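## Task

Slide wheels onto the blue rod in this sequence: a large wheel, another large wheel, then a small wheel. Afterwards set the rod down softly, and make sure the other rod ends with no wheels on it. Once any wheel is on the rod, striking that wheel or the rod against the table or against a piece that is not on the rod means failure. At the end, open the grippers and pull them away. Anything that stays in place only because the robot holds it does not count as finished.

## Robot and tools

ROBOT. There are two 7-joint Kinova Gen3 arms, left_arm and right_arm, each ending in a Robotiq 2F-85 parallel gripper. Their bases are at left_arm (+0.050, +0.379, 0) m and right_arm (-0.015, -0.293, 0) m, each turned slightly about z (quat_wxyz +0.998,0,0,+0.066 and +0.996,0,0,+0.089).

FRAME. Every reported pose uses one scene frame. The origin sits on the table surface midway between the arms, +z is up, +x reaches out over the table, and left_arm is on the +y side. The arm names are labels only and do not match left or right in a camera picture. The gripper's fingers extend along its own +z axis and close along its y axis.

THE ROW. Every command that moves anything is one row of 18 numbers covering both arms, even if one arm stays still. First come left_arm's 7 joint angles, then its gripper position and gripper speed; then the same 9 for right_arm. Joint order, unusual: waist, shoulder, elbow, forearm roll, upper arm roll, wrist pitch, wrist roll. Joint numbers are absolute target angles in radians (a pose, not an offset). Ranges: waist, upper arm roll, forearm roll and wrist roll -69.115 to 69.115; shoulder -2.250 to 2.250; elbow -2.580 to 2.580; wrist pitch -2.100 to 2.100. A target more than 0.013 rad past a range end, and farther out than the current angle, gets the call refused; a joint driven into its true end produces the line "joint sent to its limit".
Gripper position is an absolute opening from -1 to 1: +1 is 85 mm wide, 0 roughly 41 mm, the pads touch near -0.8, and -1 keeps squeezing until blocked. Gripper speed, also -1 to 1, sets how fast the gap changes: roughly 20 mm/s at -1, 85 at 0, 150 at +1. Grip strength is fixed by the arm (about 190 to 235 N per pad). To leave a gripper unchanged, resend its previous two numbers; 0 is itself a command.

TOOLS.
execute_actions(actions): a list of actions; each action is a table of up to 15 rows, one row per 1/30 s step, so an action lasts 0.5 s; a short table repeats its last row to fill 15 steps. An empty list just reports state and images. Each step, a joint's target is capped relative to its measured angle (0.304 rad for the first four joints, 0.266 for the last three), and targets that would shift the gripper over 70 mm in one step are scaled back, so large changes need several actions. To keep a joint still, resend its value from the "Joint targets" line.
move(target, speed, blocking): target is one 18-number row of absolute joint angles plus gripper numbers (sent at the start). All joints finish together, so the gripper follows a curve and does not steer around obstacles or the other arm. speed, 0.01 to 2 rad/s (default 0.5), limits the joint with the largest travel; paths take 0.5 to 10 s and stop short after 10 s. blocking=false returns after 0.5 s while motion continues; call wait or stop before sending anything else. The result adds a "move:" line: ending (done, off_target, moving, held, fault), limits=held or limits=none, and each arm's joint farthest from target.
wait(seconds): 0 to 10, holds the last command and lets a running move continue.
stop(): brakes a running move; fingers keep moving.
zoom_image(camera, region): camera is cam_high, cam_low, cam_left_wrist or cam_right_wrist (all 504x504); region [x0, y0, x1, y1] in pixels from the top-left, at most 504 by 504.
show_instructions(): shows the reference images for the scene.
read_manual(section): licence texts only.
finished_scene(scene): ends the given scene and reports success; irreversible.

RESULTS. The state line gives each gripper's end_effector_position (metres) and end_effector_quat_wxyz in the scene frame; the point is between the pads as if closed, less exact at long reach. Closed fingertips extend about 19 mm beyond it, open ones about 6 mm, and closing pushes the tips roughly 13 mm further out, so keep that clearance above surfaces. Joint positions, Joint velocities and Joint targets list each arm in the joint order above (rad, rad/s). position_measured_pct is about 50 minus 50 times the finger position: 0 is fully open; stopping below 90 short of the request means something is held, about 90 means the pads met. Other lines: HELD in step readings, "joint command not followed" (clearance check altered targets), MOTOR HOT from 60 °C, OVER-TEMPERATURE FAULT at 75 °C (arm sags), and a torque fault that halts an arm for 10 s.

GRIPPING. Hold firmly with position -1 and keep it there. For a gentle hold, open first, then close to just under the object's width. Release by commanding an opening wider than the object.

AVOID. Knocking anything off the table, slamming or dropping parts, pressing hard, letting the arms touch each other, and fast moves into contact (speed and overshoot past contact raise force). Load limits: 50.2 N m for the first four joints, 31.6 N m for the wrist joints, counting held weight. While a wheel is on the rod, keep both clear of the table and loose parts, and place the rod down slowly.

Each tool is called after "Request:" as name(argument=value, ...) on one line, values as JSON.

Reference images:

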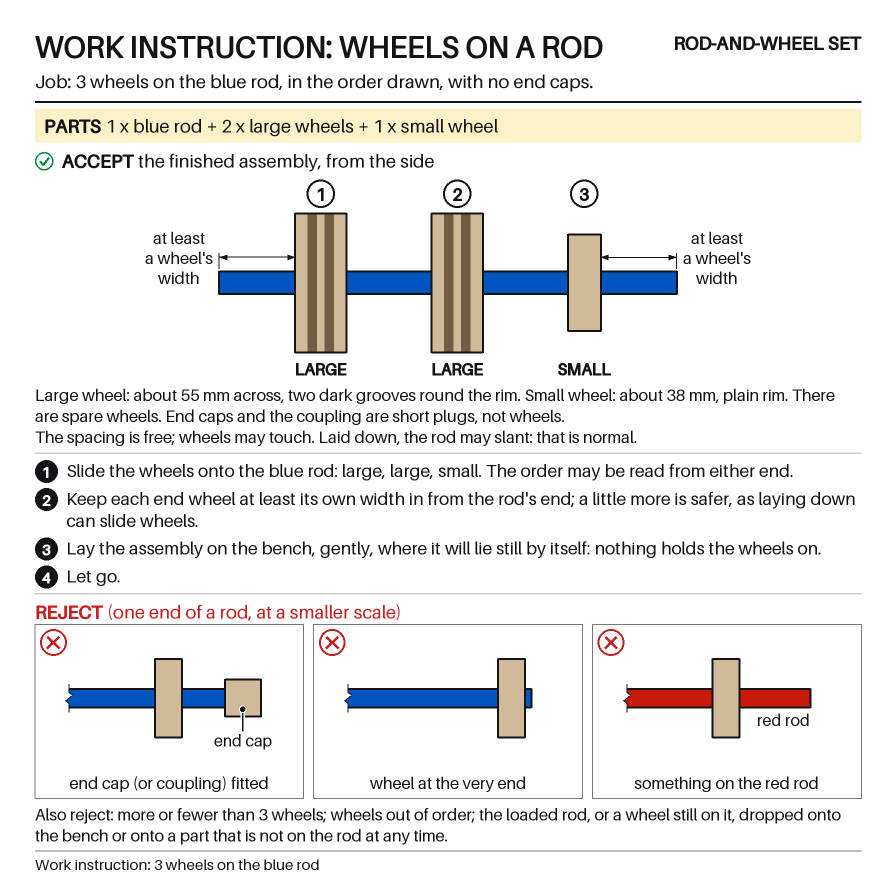

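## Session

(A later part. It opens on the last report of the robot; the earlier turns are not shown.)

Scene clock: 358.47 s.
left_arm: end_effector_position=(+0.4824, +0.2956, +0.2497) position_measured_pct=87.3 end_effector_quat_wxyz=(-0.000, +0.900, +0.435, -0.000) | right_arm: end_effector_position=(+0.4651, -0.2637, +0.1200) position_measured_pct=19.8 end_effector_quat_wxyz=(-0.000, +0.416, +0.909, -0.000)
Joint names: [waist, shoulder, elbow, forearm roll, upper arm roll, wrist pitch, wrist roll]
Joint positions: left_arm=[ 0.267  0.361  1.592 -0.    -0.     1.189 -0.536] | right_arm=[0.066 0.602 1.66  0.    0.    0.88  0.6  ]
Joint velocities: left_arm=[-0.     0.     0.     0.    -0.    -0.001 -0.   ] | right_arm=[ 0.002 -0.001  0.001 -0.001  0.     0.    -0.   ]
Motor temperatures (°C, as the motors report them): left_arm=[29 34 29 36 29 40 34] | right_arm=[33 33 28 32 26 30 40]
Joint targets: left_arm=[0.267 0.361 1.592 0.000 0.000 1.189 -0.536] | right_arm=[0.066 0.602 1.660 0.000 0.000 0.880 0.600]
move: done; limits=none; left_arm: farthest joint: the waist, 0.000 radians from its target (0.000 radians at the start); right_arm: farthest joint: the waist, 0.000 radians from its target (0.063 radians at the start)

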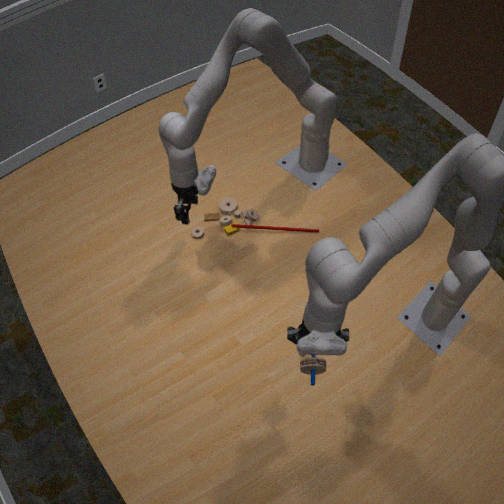

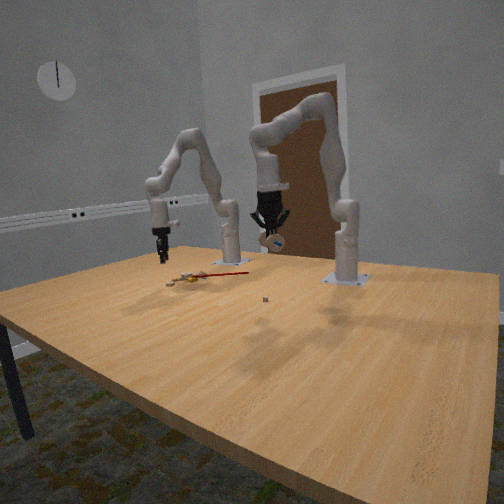

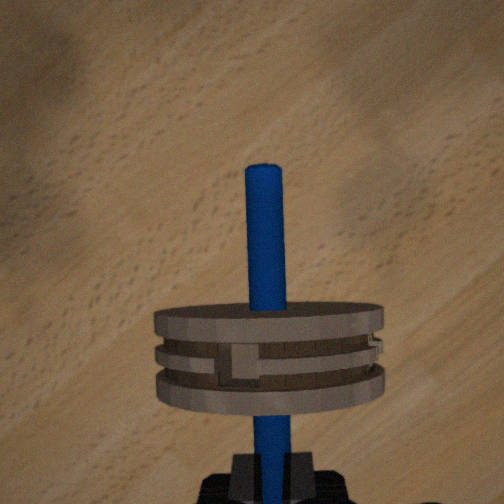

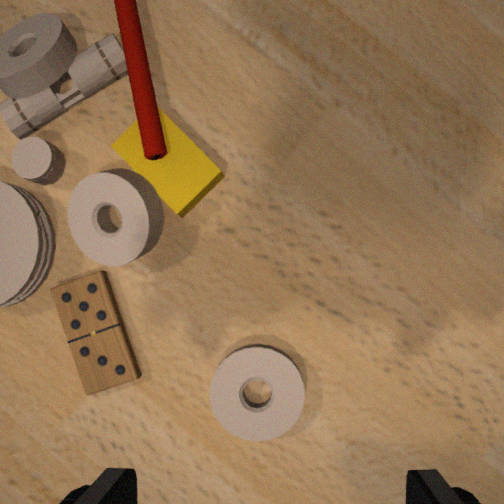

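Request:
move(target=[0.267,0.361,1.592,0,0,1.189,-0.5356,-1,0, 0.0502,0.7594,1.7776,0,0,0.6046,0.6,0.6,1], speed=0.3)

Request:
move(target=[0.267,0.361,1.592,0,0,1.189,-0.5356,-1,0, 0.0502,0.7594,1.7776,0,0,0.6046,0.6,-1,0])

Scene clock: 370.27 s.
left_arm: end_effector_position=(+0.4824, +0.2956, +0.2497) position_measured_pct=87.3 end_effector_quat_wxyz=(-0.000, +0.900, +0.435, -0.000) | right_arm: end_effector_position=(+0.4527, -0.2578, +0.0201) position_measured_pct=19.8 end_effector_quat_wxyz=(+0.000, +0.409, +0.913, +0.000)
Joint names: [waist, shoulder, elbow, forearm roll, upper arm roll, wrist pitch, wrist roll]
Joint positions: left_arm=[ 0.267  0.361  1.592 -0.    -0.     1.189 -0.536] | right_arm=[ 0.05   0.759  1.778 -0.    -0.     0.605  0.6  ]
Joint velocities: left_arm=[-0.001  0.     0.    -0.    -0.    -0.001  0.   ] | right_arm=[-0.     0.002  0.001  0.     0.    -0.     0.   ]
Motor temperatures (°C, as the motors report them): left_arm=[29 34 29 36 29 40 34] | right_arm=[33 33 28 32 26 30 40]
Joint targets: left_arm=[0.267 0.361 1.592 0.000 0.000 1.189 -0.536] | right_arm=[0.050 0.759 1.778 0.000 0.000 0.605 0.600]
move: done; limits=none; left_arm: farthest joint: the waist, 0.000 radians from its target (0.000 radians at the start); right_arm: farthest joint: the waist, 0.000 radians from its target (0.016 radians at the start)

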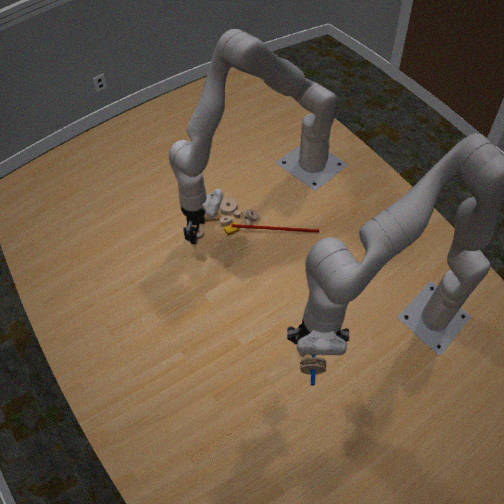

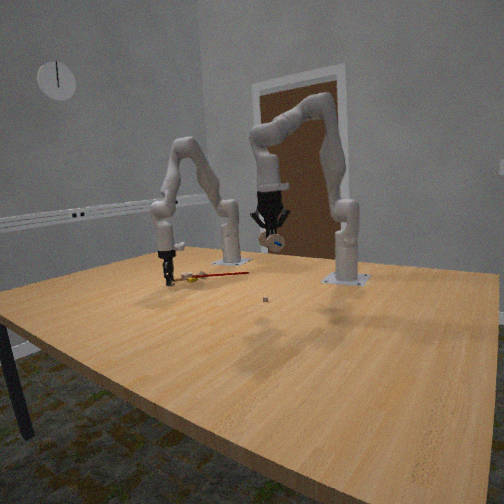

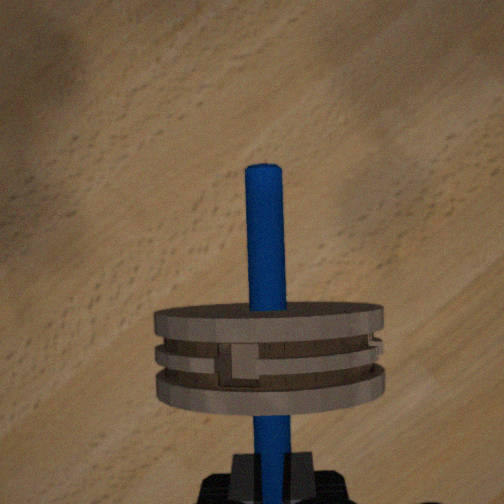

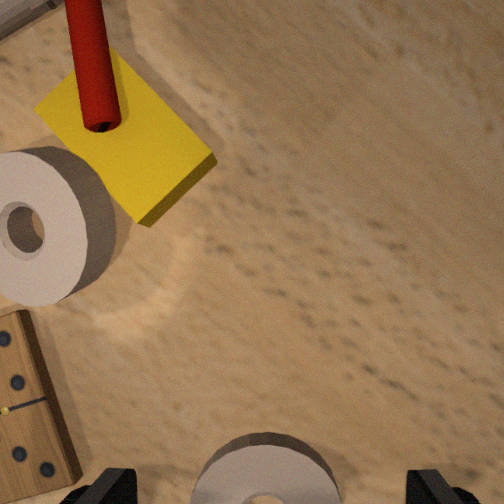

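Scene clock: 371.00 s.
left_arm: end_effector_position=(+0.4824, +0.2956, +0.2497) position_measured_pct=87.3 end_effector_quat_wxyz=(-0.000, +0.900, +0.435, -0.000) | right_arm: end_effector_position=(+0.4530, -0.2578, +0.0208) position_measured_pct=56.7 end_effector_quat_wxyz=(+0.000, +0.409, +0.913, +0.000)
Joint names: [waist, shoulder, elbow, forearm roll, upper arm roll, wrist pitch, wrist roll]
Joint positions: left_arm=[ 0.267  0.361  1.592 -0.    -0.     1.189 -0.536] | right_arm=[0.05  0.758 1.778 0.    0.    0.605 0.6  ]
Joint velocities: left_arm=[ 0.    -0.    -0.    -0.001 -0.    -0.001 -0.   ] | right_arm=[ 0. -0.  0.  0. -0. -0. -0.]
Motor temperatures (°C, as the motors report them): left_arm=[29 34 29 36 29 40 34] | right_arm=[33 33 28 32 26 30 40]
Joint targets: left_arm=[0.267 0.361 1.592 0.000 0.000 1.189 -0.536] | right_arm=[0.050 0.759 1.778 0.000 0.000 0.605 0.600]
move: done; limits=none; left_arm: farthest joint: the waist, 0.000 radians from its target (0.000 radians at the start); right_arm: farthest joint: the shoulder, 0.002 radians from its target (0.000 radians at the start)

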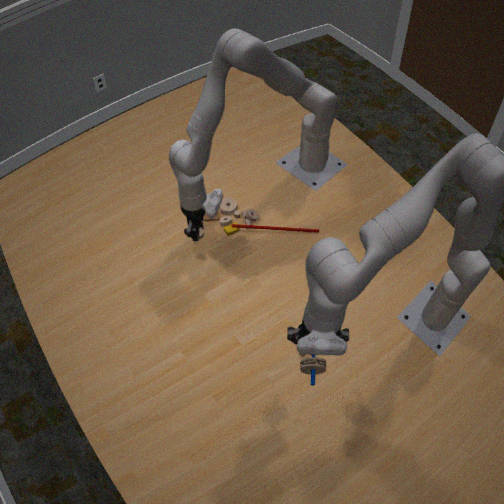

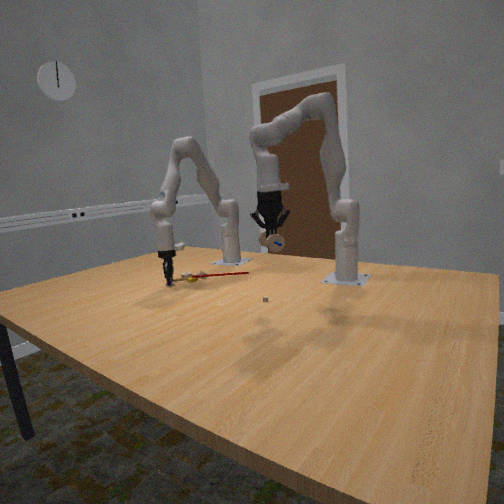

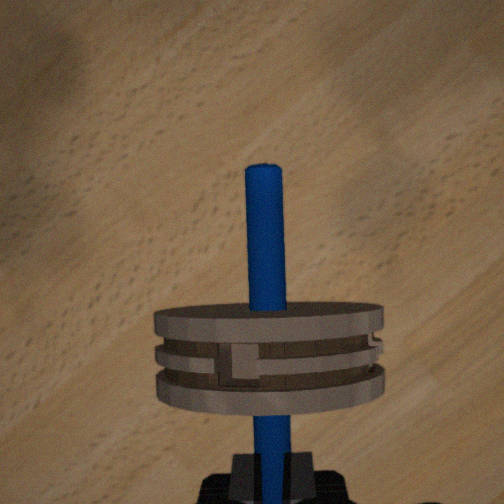

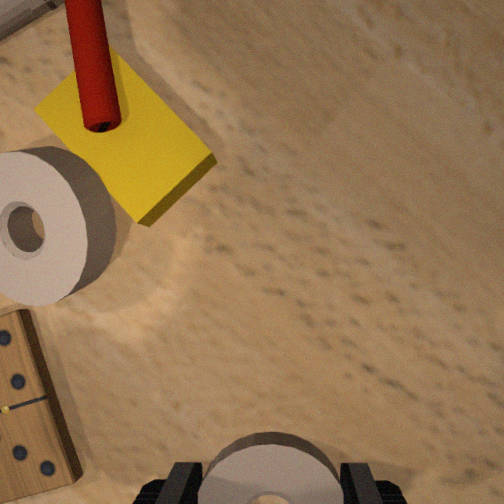

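Request:
move(target=[0.267,0.361,1.592,0,0,1.189,-0.5356,-1,0, 0.0502,0.6017,1.660,0,0,0.88,0.6,-1,0], speed=0.5)

Request:
move(target=[0.267,0.361,1.592,0,0,1.189,-0.5356,-1,0, -0.7255,0.895,2.32,0,0,-1.645,0,-1,0], speed=0.9)

Scene clock: 374.30 s.
left_arm: end_effector_position=(+0.4824, +0.2956, +0.2497) position_measured_pct=87.3 end_effector_quat_wxyz=(-0.000, +0.900, +0.435, -0.000) | right_arm: end_effector_position=(+0.4646, -0.2562, +0.1200) position_measured_pct=56.7 end_effector_quat_wxyz=(-0.000, +0.409, +0.913, -0.000)
Joint names: [waist, shoulder, elbow, forearm roll, upper arm roll, wrist pitch, wrist roll]
Joint positions: left_arm=[ 0.267  0.361  1.592 -0.    -0.     1.189 -0.536] | right_arm=[ 0.05   0.602  1.66  -0.     0.     0.88   0.6  ]
Joint velocities: left_arm=[ 0.001 -0.001 -0.    -0.002  0.     0.     0.   ] | right_arm=[ 0.001 -0.002 -0.    -0.    -0.     0.    -0.   ]
Motor temperatures (°C, as the motors report them): left_arm=[29 34 29 36 29 40 34] | right_arm=[33 33 28 32 26 30 40]
Joint targets: left_arm=[0.267 0.361 1.592 0.000 0.000 1.189 -0.536] | right_arm=[0.050 0.602 1.660 0.000 0.000 0.880 0.600]
move: done; limits=none; left_arm: farthest joint: the waist, 0.000 radians from its target (0.000 radians at the start); right_arm: farthest joint: the waist, 0.000 radians from its target (0.000 radians at the start)

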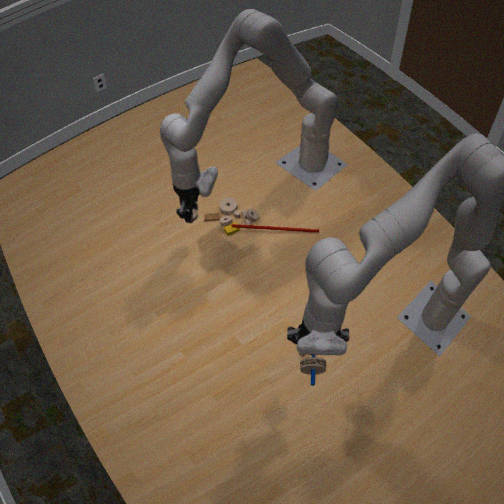

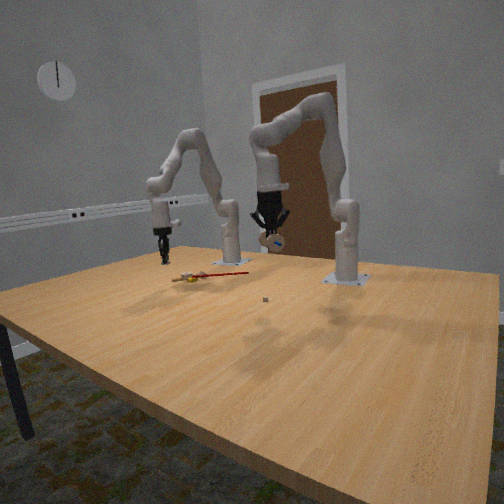

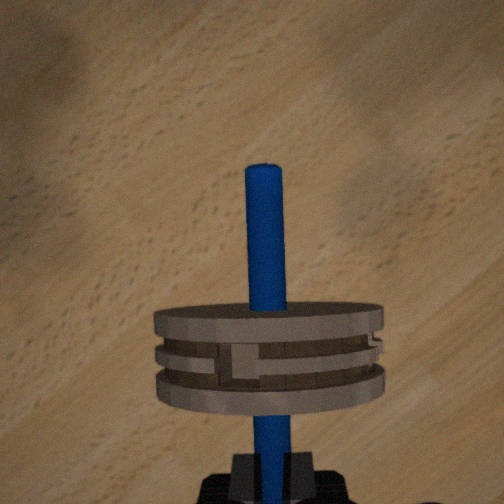

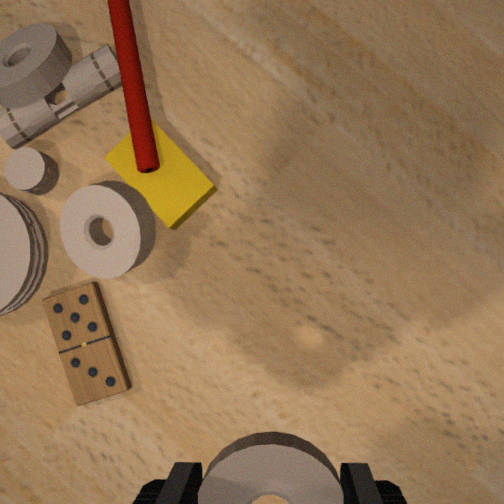

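Scene clock: 377.67 s.
left_arm: end_effector_position=(+0.4824, +0.2956, +0.2497) position_measured_pct=87.3 end_effector_quat_wxyz=(-0.000, +0.900, +0.435, -0.000) | right_arm: end_effector_position=(+0.3859, +0.1759, +0.2348) position_measured_pct=56.7 end_effector_quat_wxyz=(+0.232, +0.231, +0.668, +0.668)
Joint names: [waist, shoulder, elbow, forearm roll, upper arm roll, wrist pitch, wrist roll]
Joint positions: left_arm=[ 0.267  0.361  1.592 -0.    -0.     1.189 -0.536] | right_arm=[-0.725  0.895  2.32   0.    -0.    -1.645  0.   ]
Joint velocities: left_arm=[ 0.001  0.    -0.001 -0.001 -0.    -0.     0.   ] | right_arm=[-0.003  0.002  0.    -0.     0.    -0.    -0.   ]
Motor temperatures (°C, as the motors report them): left_arm=[29 34 29 36 29 40 34] | right_arm=[33 33 28 32 26 30 40]
Joint targets: left_arm=[0.267 0.361 1.592 0.000 0.000 1.189 -0.536] | right_arm=[-0.725 0.895 2.320 0.000 0.000 -1.645 -0.000]
move: done; limits=none; left_arm: farthest joint: the waist, 0.000 radians from its target (0.000 radians at the start); right_arm: farthest joint: the waist, 0.000 radians from its target (0.776 radians at the start)

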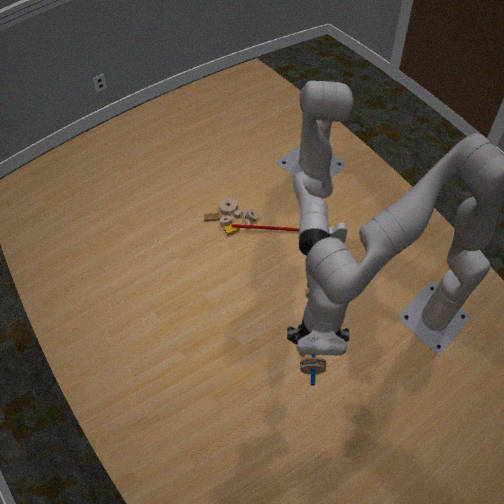

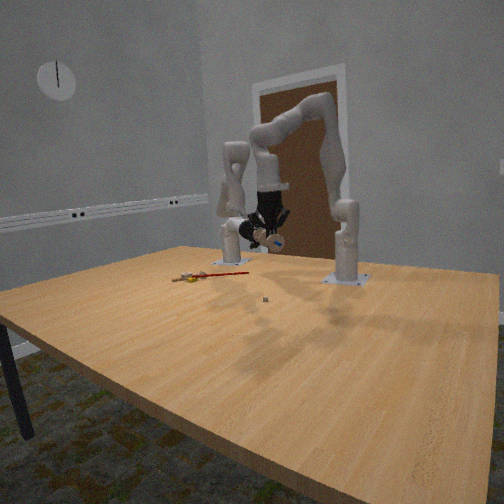

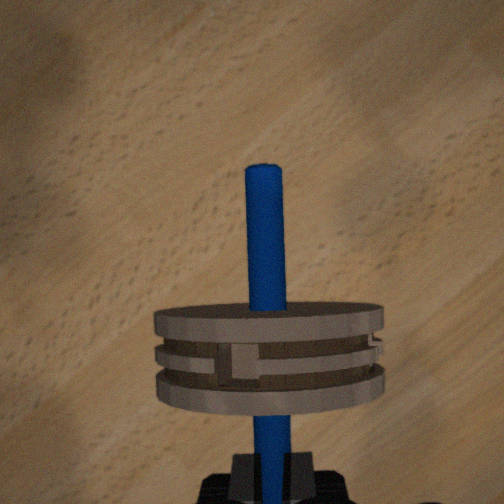

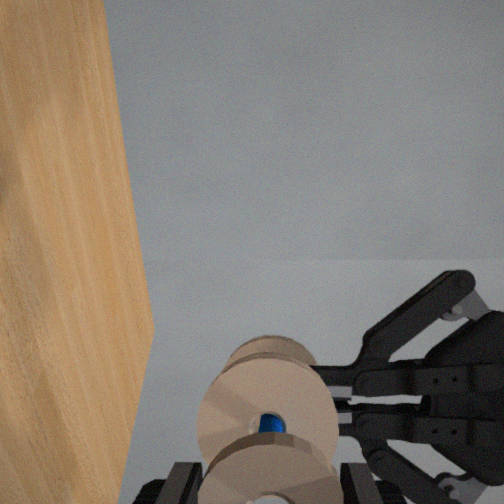

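Request:
move(target=[0.267,0.361,1.592,0,0,1.189,-0.5356,-1,0, -0.7250,0.891,2.23,0,0,-1.5502,0,-1,0], speed=0.1)

Request:
zoom_image(camera="cam_low", region=[225,205,305,265])

Request:
zoom_image(camera="cam_high", region=[270,300,360,400])

Scene clock: 384.90 s.
left_arm: end_effector_position=(+0.4824, +0.2956, +0.2497) position_measured_pct=87.3 end_effector_quat_wxyz=(-0.000, +0.900, +0.435, -0.000) | right_arm: end_effector_position=(+0.4036, +0.1982, +0.2350) position_measured_pct=56.7 end_effector_quat_wxyz=(+0.231, +0.232, +0.668, +0.668)
Joint names: [waist, shoulder, elbow, forearm roll, upper arm roll, wrist pitch, wrist roll]
Joint positions: left_arm=[ 0.267  0.361  1.592 -0.    -0.     1.189 -0.536] | right_arm=[-0.725  0.891  2.23  -0.    -0.    -1.55  -0.   ]
Joint velocities: left_arm=[-0.001  0.001 -0.    -0.001 -0.    -0.     0.   ] | right_arm=[-0.    -0.    -0.001 -0.    -0.     0.    -0.   ]
Motor temperatures (°C, as the motors report them): left_arm=[29 34 29 36 29 40 34] | right_arm=[33 33 28 32 26 30 40]
Joint targets: left_arm=[0.267 0.361 1.592 0.000 0.000 1.189 -0.536] | right_arm=[-0.725 0.891 2.230 0.000 0.000 -1.550 0.000]
move: done; limits=none; left_arm: farthest joint: the waist, 0.000 radians from its target (0.000 radians at the start); right_arm: farthest joint: the waist, 0.000 radians from its target (0.001 radians at the start)

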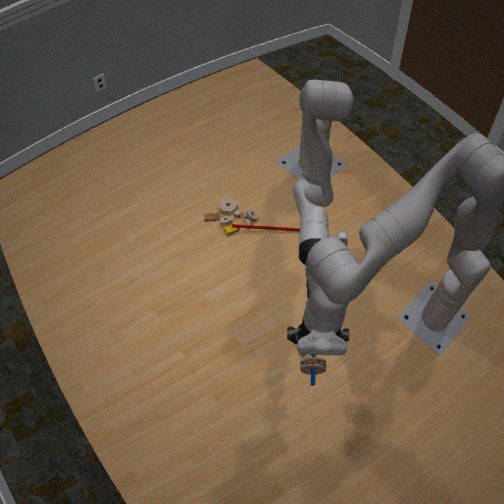

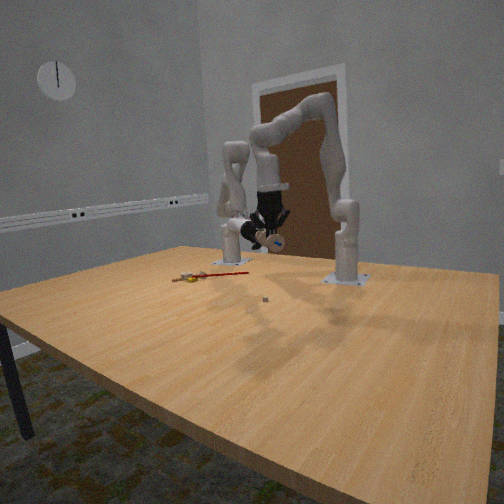

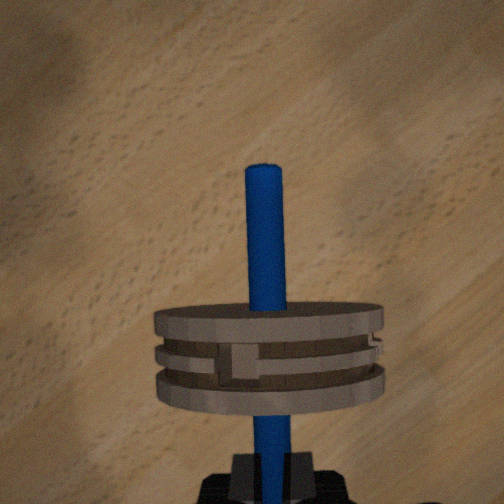

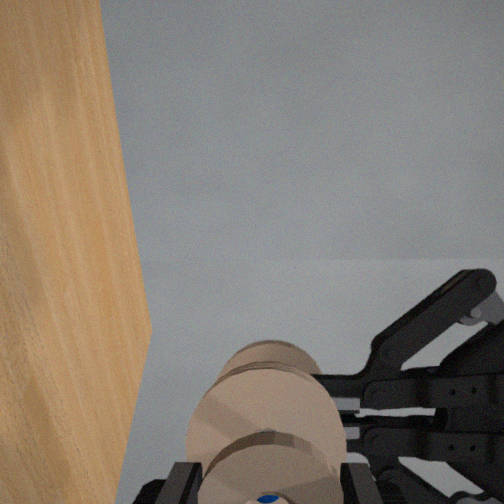

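Region (225, 205, 305, 265) of cam_low's 504x504 image, scaled by 6.300, with more detail than that image has; it fills the top 378 rows of this view, and the rest is white.

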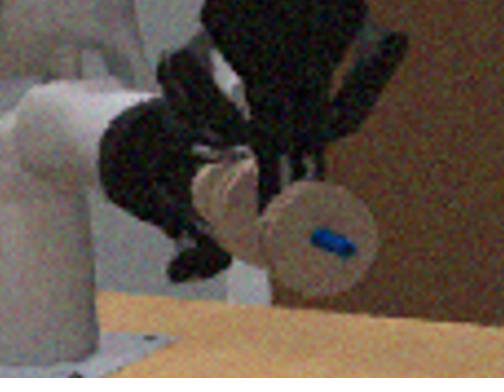

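Region (270, 300, 360, 400) of cam_high's 504x504 image, scaled by 5.040, with more detail than that image has; it fills the left 454 columns of this view, and the rest is white.

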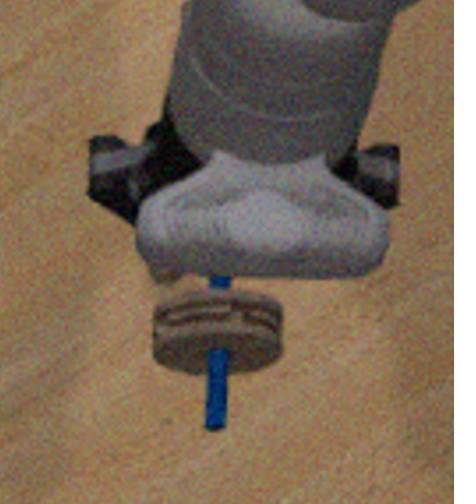

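Request:
move(target=[0.267,0.361,1.592,0,0,1.189,-0.5356,-1,0, -0.7250,0.8941,2.1658,0,0,-1.4891,0,-1,0], speed=0.05)

Scene clock: 388.90 s.
left_arm: end_effector_position=(+0.4826, +0.2956, +0.2498) position_measured_pct=87.3 end_effector_quat_wxyz=(-0.000, +0.900, +0.435, -0.000) | right_arm: end_effector_position=(+0.4158, +0.2140, +0.2348) position_measured_pct=56.7 end_effector_quat_wxyz=(+0.231, +0.231, +0.668, +0.668)
Joint names: [waist, shoulder, elbow, forearm roll, upper arm roll, wrist pitch, wrist roll]
Joint positions: left_arm=[ 0.267  0.361  1.592  0.    -0.     1.189 -0.536] | right_arm=[-0.725  0.894  2.166  0.    -0.    -1.489 -0.   ]
Joint velocities: left_arm=[ 0.001  0.     0.001 -0.001 -0.    -0.     0.   ] | right_arm=[-0.     0.    -0.001 -0.    -0.     0.    -0.   ]
Motor temperatures (°C, as the motors report them): left_arm=[29 34 29 36 29 40 34] | right_arm=[33 33 28 32 26 30 40]
Joint targets: left_arm=[0.267 0.361 1.592 0.000 0.000 1.189 -0.536] | right_arm=[-0.725 0.894 2.166 0.000 0.000 -1.489 0.000]
move: done; limits=none; left_arm: farthest joint: the waist, 0.000 radians from its target (0.000 radians at the start); right_arm: farthest joint: the waist, 0.000 radians from its target (0.000 radians at the start)

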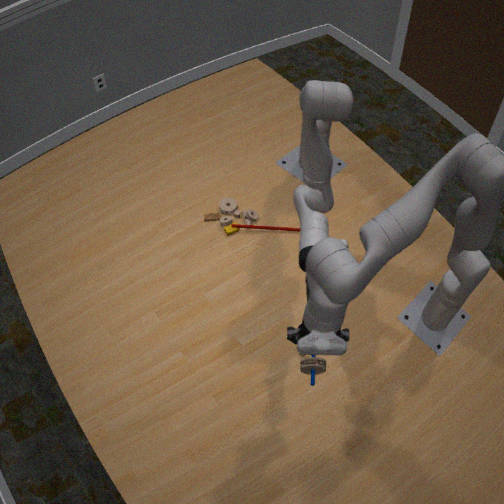

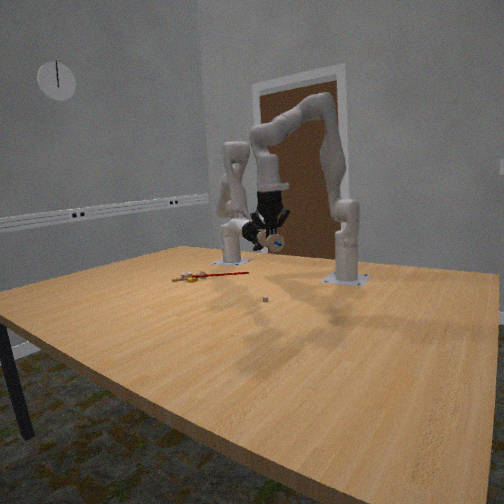

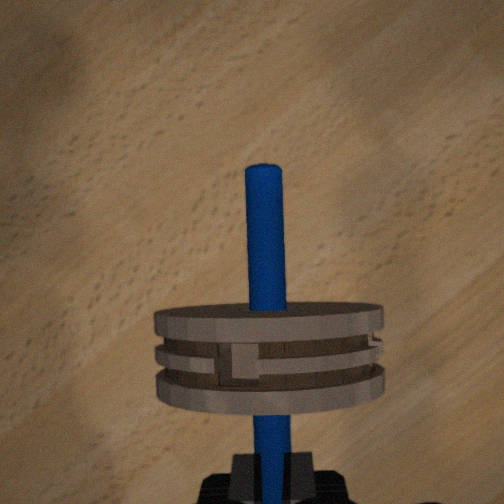

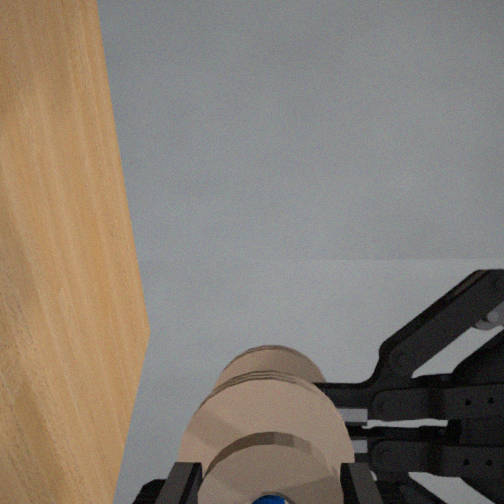

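Request:
move(target=[0.267,0.361,1.592,0,0,1.189,-0.5356,-1,0, -0.7250,0.9033,2.0778,0,0,-1.4103,0,-1,0], speed=0.05)

Request:
zoom_image(camera="cam_low", region=[225,205,305,265])

Scene clock: 393.90 s.
left_arm: end_effector_position=(+0.4825, +0.2956, +0.2498) position_measured_pct=87.3 end_effector_quat_wxyz=(-0.000, +0.900, +0.435, -0.000) | right_arm: end_effector_position=(+0.4326, +0.2351, +0.2349) position_measured_pct=56.7 end_effector_quat_wxyz=(+0.231, +0.231, +0.668, +0.668)
Joint names: [waist, shoulder, elbow, forearm roll, upper arm roll, wrist pitch, wrist roll]
Joint positions: left_arm=[ 0.267  0.361  1.592  0.    -0.     1.189 -0.536] | right_arm=[-0.725  0.903  2.078  0.    -0.    -1.41  -0.   ]
Joint velocities: left_arm=[ 0.    -0.001  0.001  0.    -0.     0.    -0.   ] | right_arm=[-0.     0.001 -0.001  0.    -0.     0.     0.   ]
Motor temperatures (°C, as the motors report them): left_arm=[29 34 29 36 29 40 34] | right_arm=[33 33 28 32 26 30 40]
Joint targets: left_arm=[0.267 0.361 1.592 0.000 0.000 1.189 -0.536] | right_arm=[-0.725 0.903 2.078 0.000 0.000 -1.410 0.000]
move: done; limits=none; left_arm: farthest joint: the waist, 0.000 radians from its target (0.000 radians at the start); right_arm: farthest joint: the waist, 0.000 radians from its target (0.000 radians at the start)

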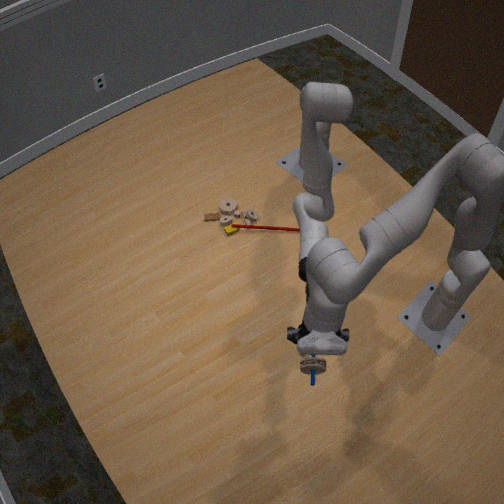

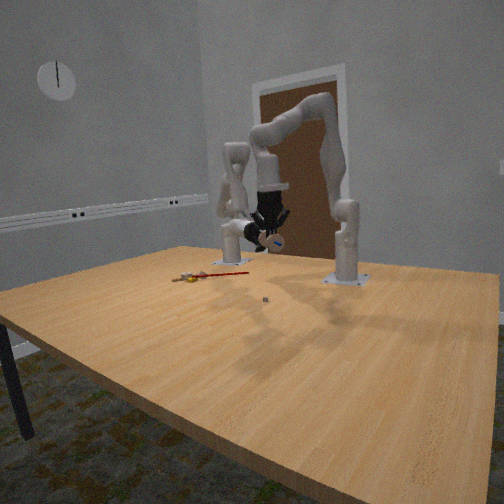

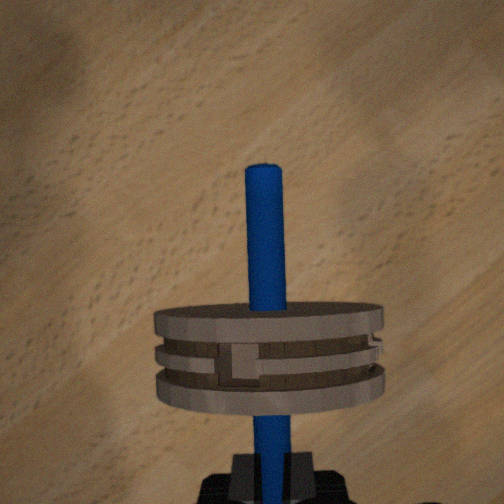

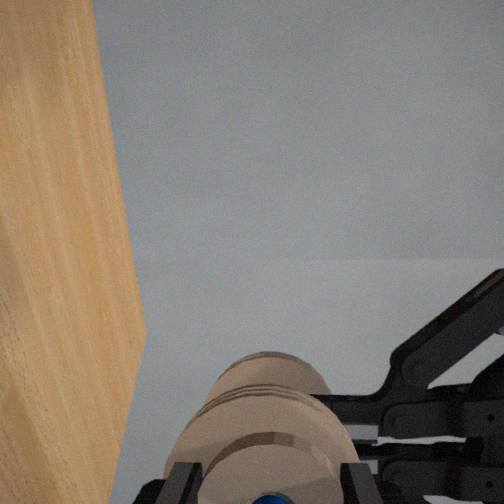

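Region (225, 205, 305, 265) of cam_low's 504x504 image, scaled by 6.300, with more detail than that image has; it fills the top 378 rows of this view, and the rest is white.

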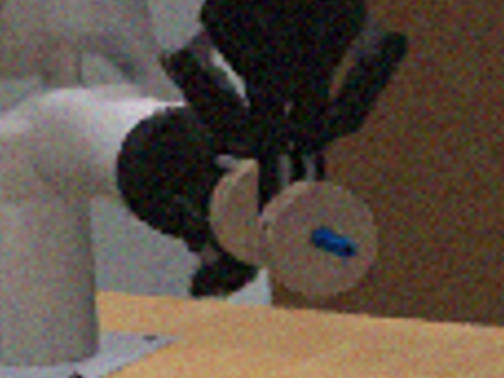

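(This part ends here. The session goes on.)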